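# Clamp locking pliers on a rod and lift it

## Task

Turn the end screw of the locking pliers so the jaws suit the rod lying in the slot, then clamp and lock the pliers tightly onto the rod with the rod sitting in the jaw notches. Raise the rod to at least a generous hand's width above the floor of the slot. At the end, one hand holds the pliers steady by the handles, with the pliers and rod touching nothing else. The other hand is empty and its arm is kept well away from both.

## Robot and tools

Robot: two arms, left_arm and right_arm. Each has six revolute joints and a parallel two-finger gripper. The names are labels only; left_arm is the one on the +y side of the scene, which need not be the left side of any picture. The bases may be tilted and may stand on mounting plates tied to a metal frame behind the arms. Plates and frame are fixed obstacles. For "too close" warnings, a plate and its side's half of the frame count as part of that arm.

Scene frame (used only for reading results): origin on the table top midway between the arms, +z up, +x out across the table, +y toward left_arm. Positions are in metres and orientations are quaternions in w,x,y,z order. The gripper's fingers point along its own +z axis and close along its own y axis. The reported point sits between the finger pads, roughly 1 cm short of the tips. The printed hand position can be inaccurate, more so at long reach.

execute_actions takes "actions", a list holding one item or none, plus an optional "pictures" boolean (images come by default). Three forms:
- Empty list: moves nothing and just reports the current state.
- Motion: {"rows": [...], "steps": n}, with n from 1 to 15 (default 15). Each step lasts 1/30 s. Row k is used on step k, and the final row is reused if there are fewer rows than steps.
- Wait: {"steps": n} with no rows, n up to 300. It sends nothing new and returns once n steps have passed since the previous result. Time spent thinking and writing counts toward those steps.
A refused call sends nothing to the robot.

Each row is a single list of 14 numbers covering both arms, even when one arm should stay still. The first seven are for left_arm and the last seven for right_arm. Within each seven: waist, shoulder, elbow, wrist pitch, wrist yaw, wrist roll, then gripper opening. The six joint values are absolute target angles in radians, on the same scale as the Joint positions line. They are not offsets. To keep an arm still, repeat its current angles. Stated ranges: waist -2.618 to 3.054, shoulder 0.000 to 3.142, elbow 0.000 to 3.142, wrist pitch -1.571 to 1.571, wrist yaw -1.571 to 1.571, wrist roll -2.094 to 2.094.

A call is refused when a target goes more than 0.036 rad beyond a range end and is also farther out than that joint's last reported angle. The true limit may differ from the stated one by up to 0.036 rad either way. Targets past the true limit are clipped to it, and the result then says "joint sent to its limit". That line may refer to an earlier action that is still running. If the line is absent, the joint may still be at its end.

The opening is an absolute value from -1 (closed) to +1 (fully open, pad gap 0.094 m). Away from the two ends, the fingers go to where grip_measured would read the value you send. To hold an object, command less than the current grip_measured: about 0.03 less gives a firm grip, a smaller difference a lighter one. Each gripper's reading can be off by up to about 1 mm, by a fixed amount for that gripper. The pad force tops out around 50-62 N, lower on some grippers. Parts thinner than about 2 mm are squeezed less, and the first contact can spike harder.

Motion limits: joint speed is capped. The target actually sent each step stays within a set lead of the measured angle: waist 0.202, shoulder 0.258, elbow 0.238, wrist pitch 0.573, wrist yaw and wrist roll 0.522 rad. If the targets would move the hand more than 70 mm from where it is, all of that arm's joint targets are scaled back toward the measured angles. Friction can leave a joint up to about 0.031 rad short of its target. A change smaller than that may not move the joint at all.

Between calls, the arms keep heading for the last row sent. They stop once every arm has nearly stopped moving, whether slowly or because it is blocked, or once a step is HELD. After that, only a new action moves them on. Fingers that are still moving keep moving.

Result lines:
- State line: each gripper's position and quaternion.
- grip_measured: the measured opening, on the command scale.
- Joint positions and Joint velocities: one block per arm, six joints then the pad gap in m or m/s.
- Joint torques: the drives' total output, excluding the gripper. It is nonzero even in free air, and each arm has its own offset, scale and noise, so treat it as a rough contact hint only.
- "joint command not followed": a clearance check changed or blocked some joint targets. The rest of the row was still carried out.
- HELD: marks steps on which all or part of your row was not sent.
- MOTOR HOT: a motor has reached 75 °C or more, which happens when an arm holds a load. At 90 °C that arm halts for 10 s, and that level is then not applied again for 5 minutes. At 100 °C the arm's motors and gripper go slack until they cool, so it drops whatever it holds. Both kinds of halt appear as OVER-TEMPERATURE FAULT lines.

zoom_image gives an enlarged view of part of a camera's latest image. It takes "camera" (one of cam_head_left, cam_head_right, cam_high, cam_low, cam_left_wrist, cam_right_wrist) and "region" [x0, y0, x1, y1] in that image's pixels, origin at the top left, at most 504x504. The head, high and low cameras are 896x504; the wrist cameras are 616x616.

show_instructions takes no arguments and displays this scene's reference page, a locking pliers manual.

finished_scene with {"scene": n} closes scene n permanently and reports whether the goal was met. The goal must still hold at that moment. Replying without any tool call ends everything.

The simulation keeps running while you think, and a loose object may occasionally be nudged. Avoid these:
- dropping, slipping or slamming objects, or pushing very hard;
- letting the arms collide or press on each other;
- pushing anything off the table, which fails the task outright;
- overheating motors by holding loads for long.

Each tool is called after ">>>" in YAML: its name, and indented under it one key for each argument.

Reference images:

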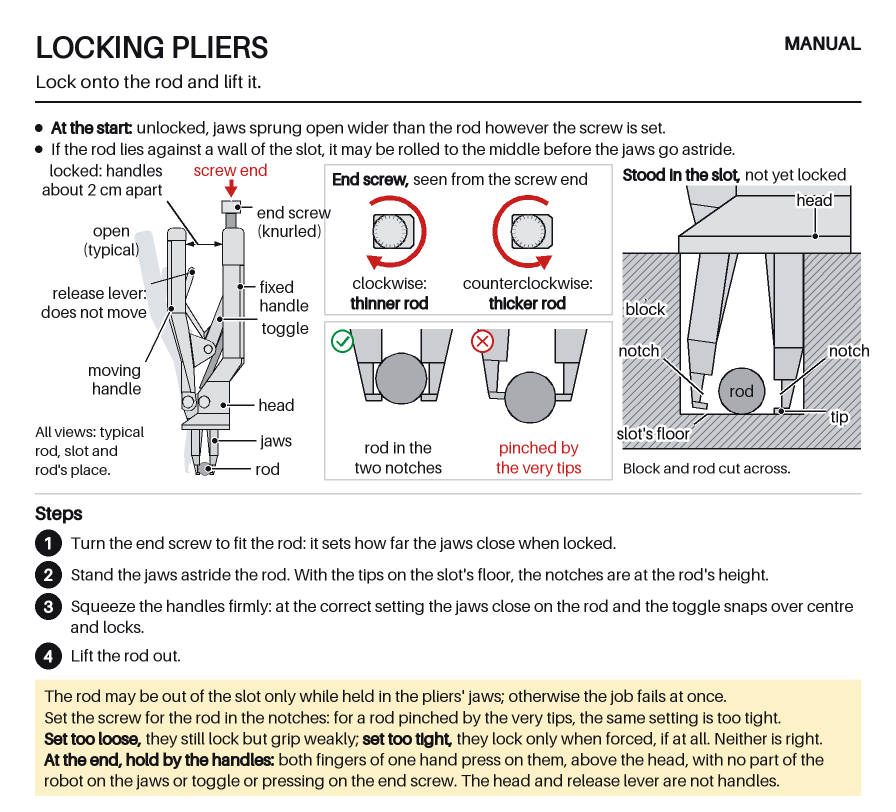

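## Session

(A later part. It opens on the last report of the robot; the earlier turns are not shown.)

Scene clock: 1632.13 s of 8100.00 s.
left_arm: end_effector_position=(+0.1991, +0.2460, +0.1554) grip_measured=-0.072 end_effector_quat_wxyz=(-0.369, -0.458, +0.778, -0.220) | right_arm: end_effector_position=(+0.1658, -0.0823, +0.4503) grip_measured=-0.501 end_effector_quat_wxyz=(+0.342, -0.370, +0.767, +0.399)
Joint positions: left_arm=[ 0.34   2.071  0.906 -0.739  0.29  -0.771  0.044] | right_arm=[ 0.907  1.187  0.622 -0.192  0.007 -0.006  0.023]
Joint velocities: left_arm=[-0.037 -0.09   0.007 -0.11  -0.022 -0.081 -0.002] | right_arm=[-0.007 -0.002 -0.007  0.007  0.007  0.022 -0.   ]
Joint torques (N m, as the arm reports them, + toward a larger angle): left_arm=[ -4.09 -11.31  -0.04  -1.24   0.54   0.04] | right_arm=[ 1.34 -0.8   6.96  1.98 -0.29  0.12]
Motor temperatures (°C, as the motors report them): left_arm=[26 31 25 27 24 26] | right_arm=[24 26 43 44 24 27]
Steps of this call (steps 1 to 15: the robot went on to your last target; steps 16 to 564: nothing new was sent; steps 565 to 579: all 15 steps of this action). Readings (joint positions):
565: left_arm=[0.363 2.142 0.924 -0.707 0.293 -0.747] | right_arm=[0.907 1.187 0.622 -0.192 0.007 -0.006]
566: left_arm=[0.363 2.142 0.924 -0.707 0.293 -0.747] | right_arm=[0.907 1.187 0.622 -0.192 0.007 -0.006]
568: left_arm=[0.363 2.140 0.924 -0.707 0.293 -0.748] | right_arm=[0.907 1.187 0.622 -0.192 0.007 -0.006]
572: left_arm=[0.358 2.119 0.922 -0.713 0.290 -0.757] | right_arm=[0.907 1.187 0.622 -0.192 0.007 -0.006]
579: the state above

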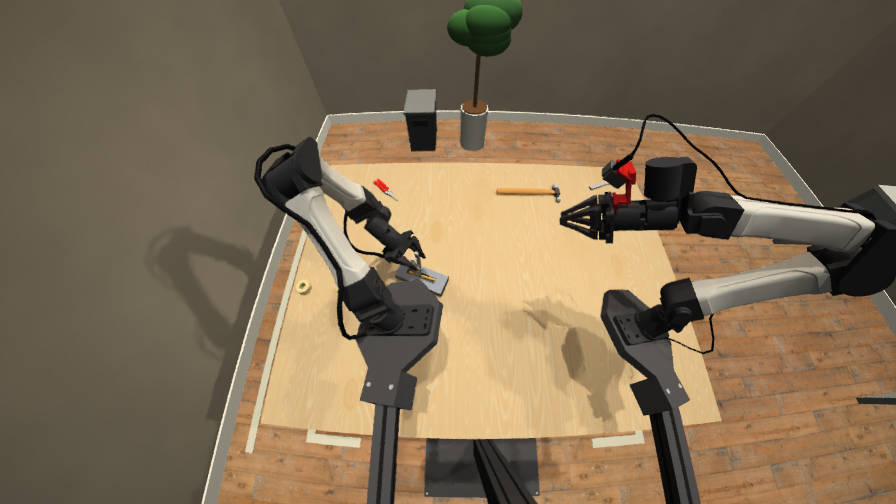

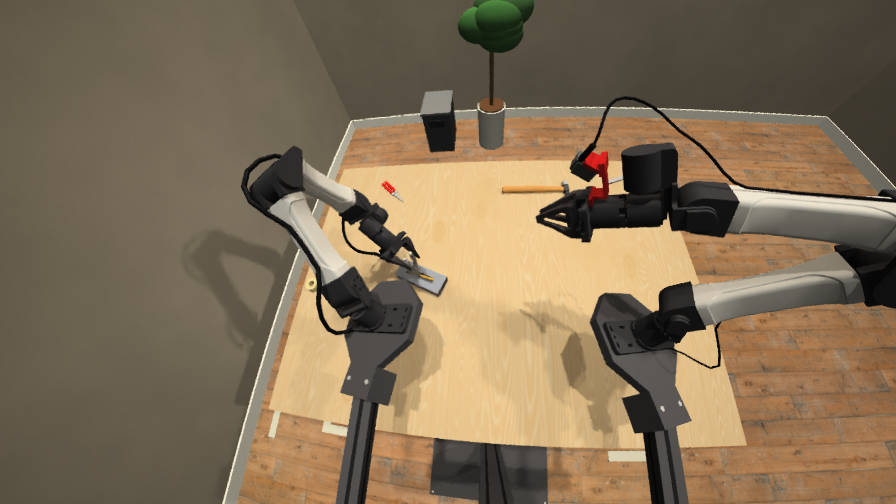

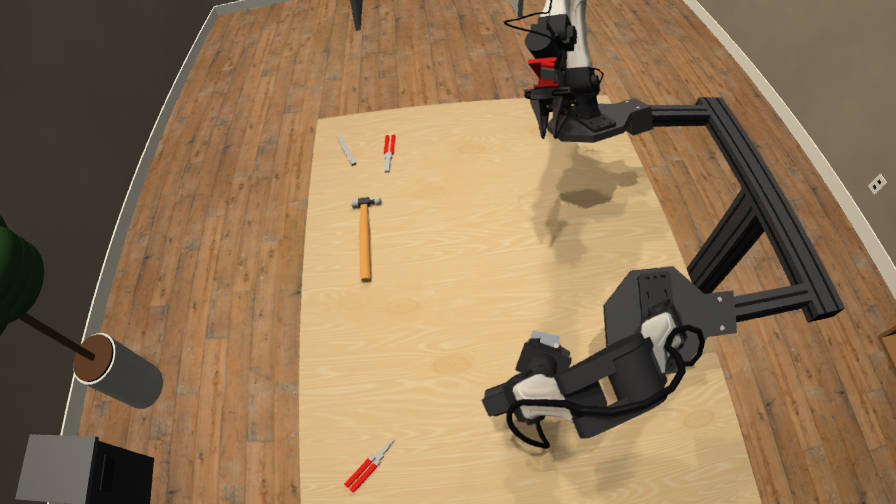

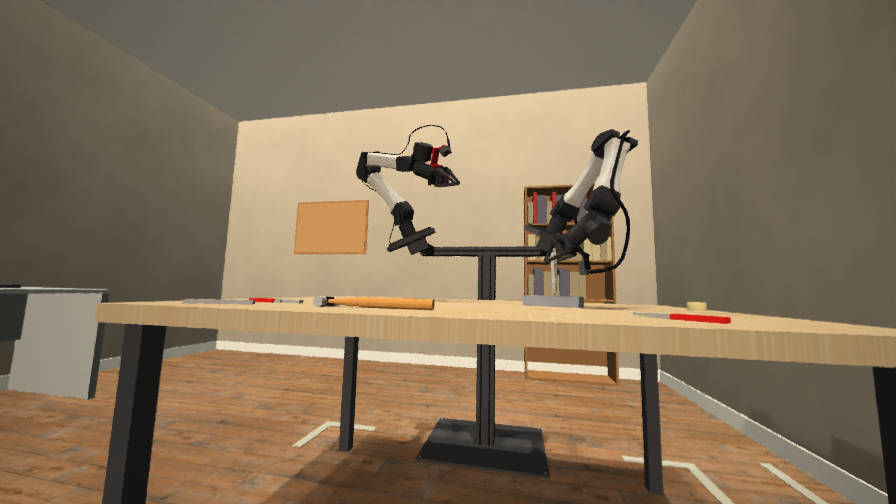

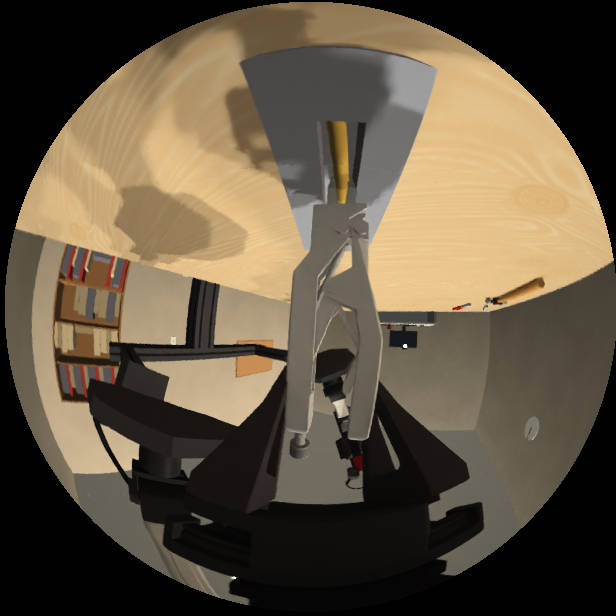

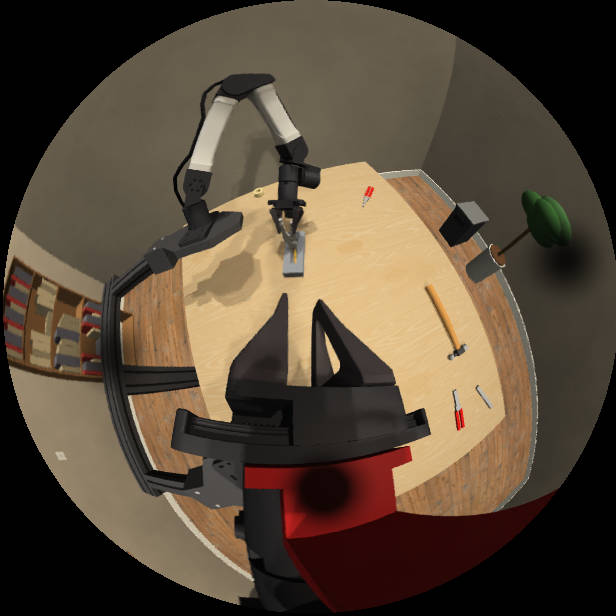

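>>> execute_actions:
  actions:
    - {"rows":[[0.327,2.052,0.886,-0.79,0.325,-0.785,-0.09,0.9,1.2,0.6,-0.2,0,0,-0.5],[0.325,2.046,0.884,-0.8,0.33,-0.788,-0.09,0.9,1.2,0.6,-0.2,0,0,-0.5],[0.322,2.038,0.882,-0.808,0.332,-0.791,-0.09,0.9,1.2,0.6,-0.2,0,0,-0.5],[0.319,2.029,0.88,-0.816,0.333,-0.795,-0.09,0.9,1.2,0.6,-0.2,0,0,-0.5],[0.315,2.019,0.878,-0.824,0.334,-0.799,-0.09,0.9,1.2,0.6,-0.2,0,0,-0.5],[0.311,2.008,0.875,-0.833,0.335,-0.803,-0.09,0.9,1.2,0.6,-0.2,0,0,-0.5],[0.307,1.996,0.873,-0.843,0.336,-0.808,-0.09,0.9,1.2,0.6,-0.2,0,0,-0.5],[0.302,1.983,0.87,-0.854,0.338,-0.813,-0.09,0.9,1.2,0.6,-0.2,0,0,-0.5],[0.297,1.969,0.868,-0.866,0.34,-0.818,-0.09,0.9,1.2,0.6,-0.2,0,0,-0.5],[0.291,1.954,0.866,-0.878,0.342,-0.824,-0.09,0.9,1.2,0.6,-0.2,0,0,-0.5],[0.285,1.938,0.865,-0.891,0.344,-0.83,-0.09,0.9,1.2,0.6,-0.2,0,0,-0.5],[0.279,1.922,0.865,-0.904,0.346,-0.836,-0.09,0.9,1.2,0.6,-0.2,0,0,-0.5],[0.273,1.906,0.865,-0.917,0.348,-0.842,-0.09,0.9,1.2,0.6,-0.2,0,0,-0.5],[0.267,1.89,0.865,-0.93,0.35,-0.848,-0.09,0.9,1.2,0.6,-0.2,0,0,-0.5],[0.261,1.874,0.87,-0.944,0.352,-0.854,-0.09,0.9,1.2,0.6,-0.2,0,0,-0.5]],"steps":15}
  pictures: false

>>> execute_actions:
  actions:
    - {"rows":[[0.254,1.857,0.88,-0.96,0.354,-0.861,-0.09,0.9,1.2,0.6,-0.2,0,0,-0.5],[0.246,1.839,0.89,-0.977,0.356,-0.869,-0.09,0.9,1.2,0.6,-0.2,0,0,-0.5],[0.238,1.82,0.898,-0.995,0.358,-0.877,-0.09,0.9,1.2,0.6,-0.2,0,0,-0.5],[0.229,1.801,0.901,-1.013,0.361,-0.886,-0.09,0.9,1.2,0.6,-0.2,0,0,-0.5],[0.22,1.782,0.904,-1.032,0.364,-0.895,-0.09,0.9,1.2,0.6,-0.2,0,0,-0.5],[0.21,1.763,0.908,-1.051,0.367,-0.905,-0.09,0.9,1.2,0.6,-0.2,0,0,-0.5],[0.2,1.744,0.912,-1.071,0.37,-0.915,-0.09,0.9,1.2,0.6,-0.2,0,0,-0.5],[0.19,1.725,0.917,-1.091,0.373,-0.925,-0.09,0.9,1.2,0.6,-0.2,0,0,-0.5],[0.18,1.706,0.922,-1.111,0.376,-0.935,-0.09,0.9,1.2,0.6,-0.2,0,0,-0.5],[0.17,1.687,0.927,-1.131,0.378,-0.945,-0.09,0.9,1.2,0.6,-0.2,0,0,-0.5],[0.16,1.668,0.933,-1.151,0.38,-0.954,-0.09,0.9,1.2,0.6,-0.2,0,0,-0.5],[0.15,1.649,0.939,-1.17,0.382,-0.963,-0.09,0.9,1.2,0.6,-0.2,0,0,-0.5],[0.141,1.632,0.945,-1.185,0.384,-0.971,-0.09,0.9,1.2,0.6,-0.2,0,0,-0.5],[0.133,1.617,0.95,-1.196,0.385,-0.977,-0.09,0.9,1.2,0.6,-0.2,0,0,-0.5],[0.128,1.606,0.953,-1.202,0.385,-0.98,-0.09,0.9,1.2,0.6,-0.2,0,0,-0.5]],"steps":15}
  pictures: false

>>> execute_actions:
  actions:
    - {"steps":30}

Scene clock: 1652.90 s of 8100.00 s.
left_arm: end_effector_position=(+0.2002, +0.2449, +0.1985) grip_measured=-0.072 end_effector_quat_wxyz=(-0.370, -0.458, +0.777, -0.224) | right_arm: end_effector_position=(+0.1658, -0.0823, +0.4503) grip_measured=-0.501 end_effector_quat_wxyz=(+0.342, -0.370, +0.767, +0.399)
Joint positions: left_arm=[ 0.284  1.917  0.884 -0.856  0.316 -0.824  0.044] | right_arm=[ 0.907  1.187  0.622 -0.192  0.007 -0.006  0.023]
Joint velocities: left_arm=[-0.168 -0.466  0.017 -0.315  0.095 -0.022  0.   ] | right_arm=[ 0.007 -0.037 -0.017 -0.007 -0.007 -0.081 -0.   ]
Joint torques (N m, as the arm reports them, + toward a larger angle): left_arm=[ -4.08 -11.06   1.32  -1.25   0.68   0.02] | right_arm=[ 1.26 -0.91  7.05  2.   -0.34  0.1 ]
Motor temperatures (°C, as the motors report them): left_arm=[27 33 25 27 25 26] | right_arm=[24 26 44 44 24 27]
Steps of this call (steps 1 to 15: the robot went on to your last target; steps 16 to 608: nothing new was sent; steps 609 to 623: all 15 steps of this action). Readings (joint positions):
609: left_arm=[0.339 2.068 0.906 -0.744 0.293 -0.776] | right_arm=[0.907 1.187 0.622 -0.192 0.007 -0.006]
610: left_arm=[0.339 2.068 0.906 -0.746 0.295 -0.776] | right_arm=[0.907 1.187 0.622 -0.192 0.007 -0.006]
612: left_arm=[0.338 2.062 0.905 -0.754 0.299 -0.780] | right_arm=[0.907 1.187 0.622 -0.192 0.007 -0.006]
616: left_arm=[0.325 2.021 0.893 -0.781 0.304 -0.791] | right_arm=[0.907 1.187 0.622 -0.192 0.007 -0.006]
623: the state above

Scene clock: 1653.40 s of 8100.00 s.
left_arm: end_effector_position=(+0.2048, +0.2440, +0.2834) grip_measured=-0.072 end_effector_quat_wxyz=(-0.358, -0.453, +0.783, -0.230) | right_arm: end_effector_position=(+0.1658, -0.0823, +0.4503) grip_measured=-0.501 end_effector_quat_wxyz=(+0.342, -0.370, +0.767, +0.399)
Joint positions: left_arm=[ 0.152  1.643  0.928 -1.108  0.35  -0.943  0.044] | right_arm=[ 0.907  1.187  0.622 -0.192  0.007 -0.006  0.023]
Joint velocities: left_arm=[-0.232 -0.462  0.134 -0.505  0.037 -0.095 -0.001] | right_arm=[-0.012 -0.002 -0.012  0.022  0.081  0.022  0.001]
Joint torques (N m, as the arm reports them, + toward a larger angle): left_arm=[-3.54 -9.19  5.84 -0.94  0.66  0.03] | right_arm=[ 1.16 -0.6   6.96  2.01 -0.33  0.08]
Motor temperatures (°C, as the motors report them): left_arm=[27 33 25 27 25 26] | right_arm=[24 26 44 44 24 27]
Steps of this call (steps 1 to 15: all 15 steps of this action). Readings (joint positions):
1: left_arm=[0.278 1.900 0.884 -0.868 0.318 -0.830] | right_arm=[0.907 1.187 0.622 -0.192 0.007 -0.006]
2: left_arm=[0.272 1.883 0.884 -0.881 0.320 -0.836] | right_arm=[0.907 1.187 0.622 -0.192 0.007 -0.006]
4: left_arm=[0.257 1.848 0.884 -0.910 0.324 -0.850] | right_arm=[0.907 1.187 0.622 -0.192 0.007 -0.006]
8: left_arm=[0.221 1.773 0.889 -0.979 0.332 -0.882] | right_arm=[0.907 1.187 0.622 -0.192 0.007 -0.006]
15: the state above

Scene clock: 1654.40 s of 8100.00 s.
left_arm: end_effector_position=(+0.1984, +0.2450, +0.2969) grip_measured=-0.072 end_effector_quat_wxyz=(-0.372, -0.459, +0.776, -0.222) | right_arm: end_effector_position=(+0.1658, -0.0823, +0.4503) grip_measured=-0.501 end_effector_quat_wxyz=(+0.342, -0.370, +0.767, +0.399)
Joint positions: left_arm=[ 0.14   1.613  0.939 -1.17   0.357 -0.974  0.044] | right_arm=[ 0.907  1.187  0.622 -0.192  0.007 -0.006  0.023]
Joint velocities: left_arm=[-0.007  0.007 -0.002 -0.007 -0.066  0.022 -0.001] | right_arm=[ 0.002 -0.022 -0.002  0.081 -0.007  0.037 -0.001]
Joint torques (N m, as the arm reports them, + toward a larger angle): left_arm=[-3.61 -8.92  5.83 -1.    0.66  0.03] | right_arm=[ 1.05 -0.77  6.95  1.98 -0.31  0.11]
Motor temperatures (°C, as the motors report them): left_arm=[27 33 25 27 25 26] | right_arm=[24 26 44 44 24 27]
Steps of this call (steps 1 to 30: the robot went on to your last target). Readings (joint positions):
1: left_arm=[0.146 1.629 0.933 -1.121 0.353 -0.950] | right_arm=[0.907 1.187 0.622 -0.192 0.007 -0.006]
2: left_arm=[0.141 1.619 0.937 -1.132 0.355 -0.954] | right_arm=[0.907 1.187 0.622 -0.192 0.007 -0.006]
4: left_arm=[0.140 1.613 0.939 -1.145 0.357 -0.961] | right_arm=[0.907 1.187 0.622 -0.192 0.007 -0.006]
8: left_arm=[0.140 1.613 0.939 -1.162 0.357 -0.969] | right_arm=[0.907 1.187 0.622 -0.192 0.007 -0.006]
30: the state above
All arms were judged still, so your last target was given up. Only a new action makes them travel on or press farther. Fingers that are still opening or closing keep moving.

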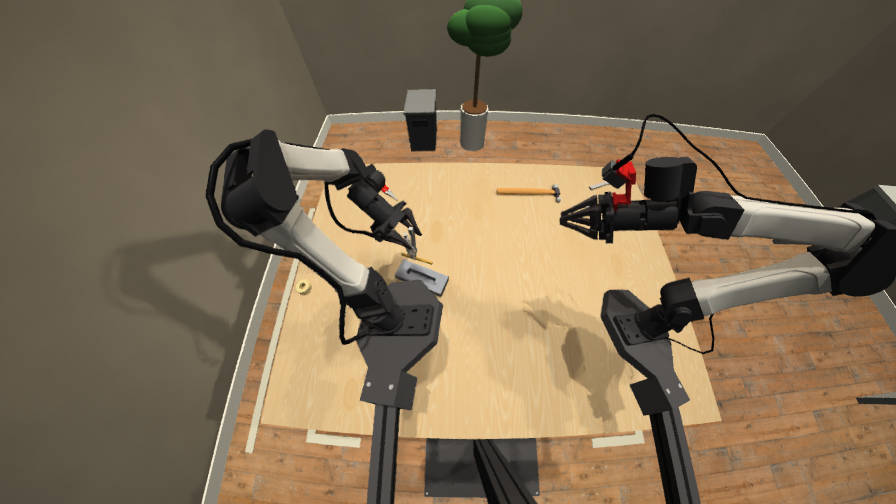

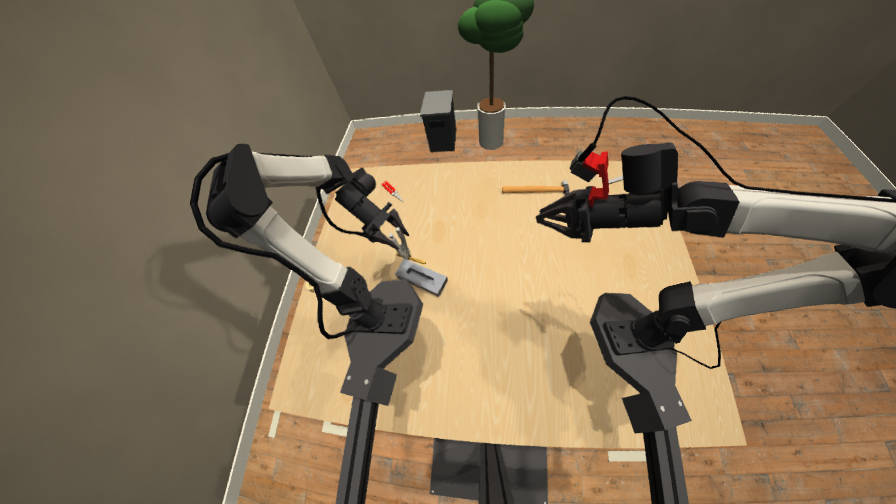

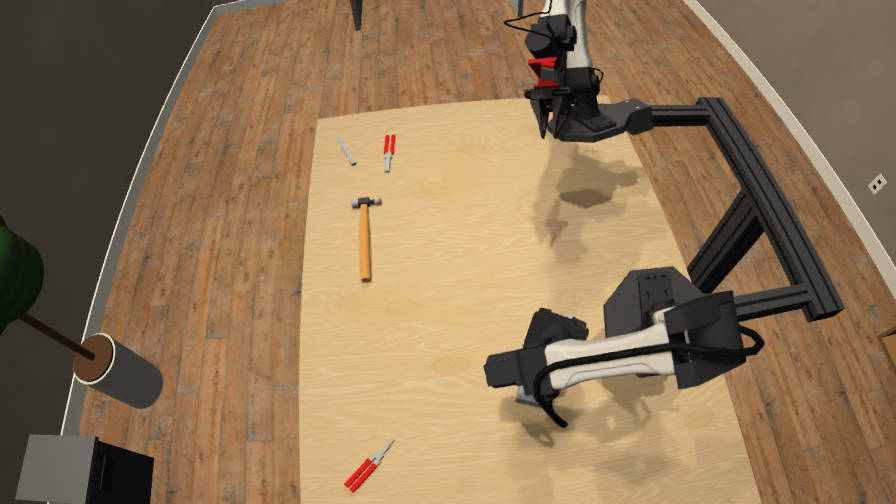

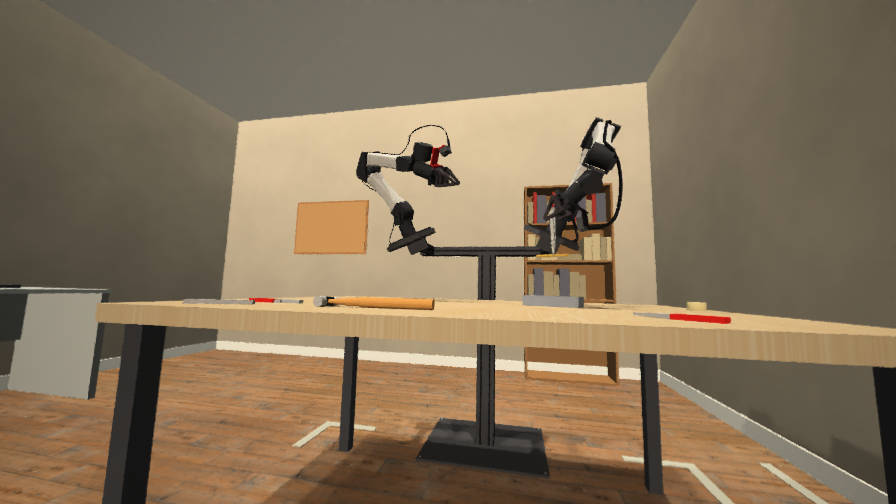

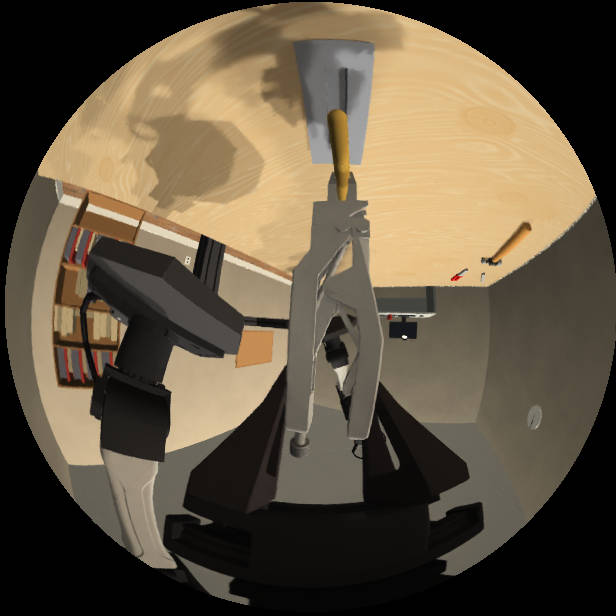

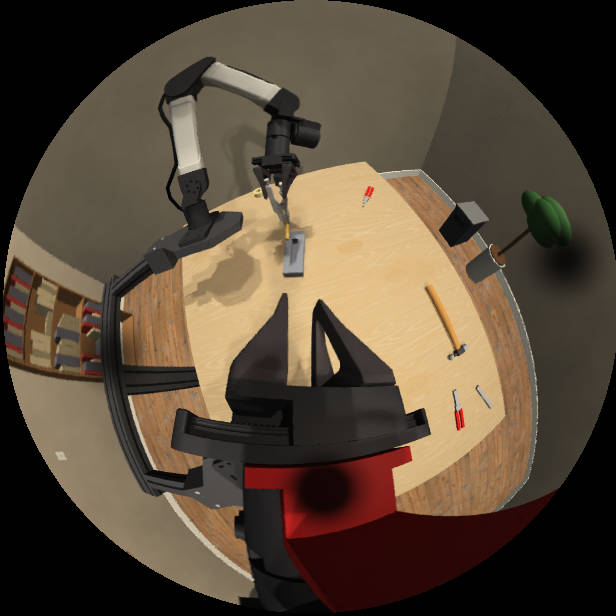

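>>> zoom_image:
  camera: "cam_low"
  region: [510, 190, 610, 270]

Region (510, 190, 610, 270) of cam_low's 896x504 image, scaled by 5.040, with more detail than that image has; it fills the top 403 rows of this view, and the rest is white.

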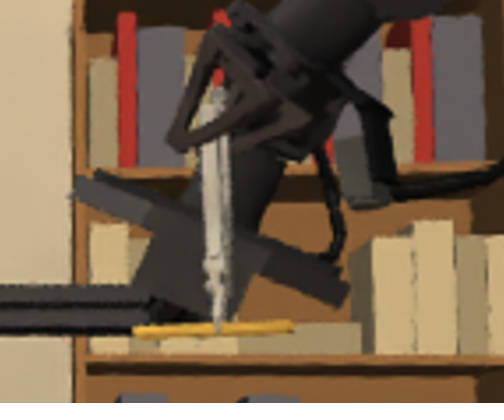

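>>> zoom_image:
  camera: "cam_low"
  region: [538, 240, 568, 264]

>>> zoom_image:
  camera: "cam_left_wrist"
  region: [300, 140, 390, 230]

>>> zoom_image:
  camera: "cam_right_wrist"
  region: [260, 190, 320, 250]

Region (538, 240, 568, 264) of cam_low's 896x504 image, scaled by 16.800, with more detail than that image has; it fills the top 403 rows of this view, and the rest is white.

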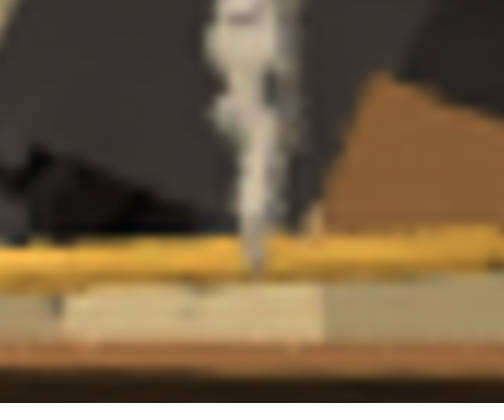

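Region (300, 140, 390, 230) of cam_left_wrist's 616x616 image, scaled by 5.600, with more detail than that image has.

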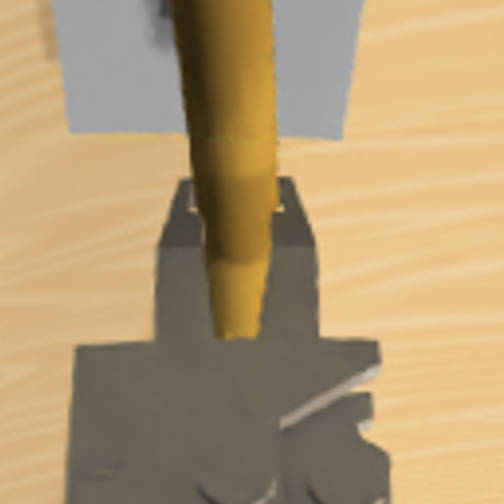

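Region (260, 190, 320, 250) of cam_right_wrist's 616x616 image, scaled by 8.400, with more detail than that image has.

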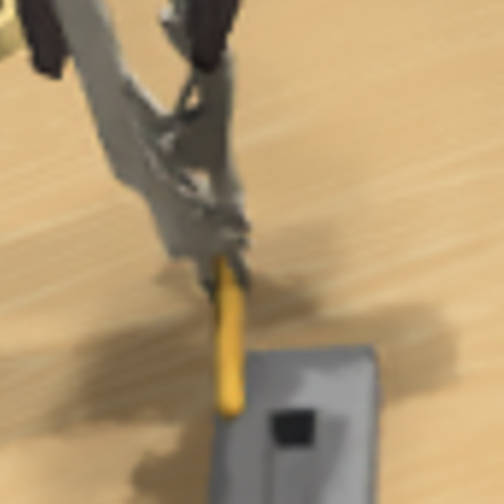

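>>> finished_scene:
  scene: 1

The scene is finished: the task was done.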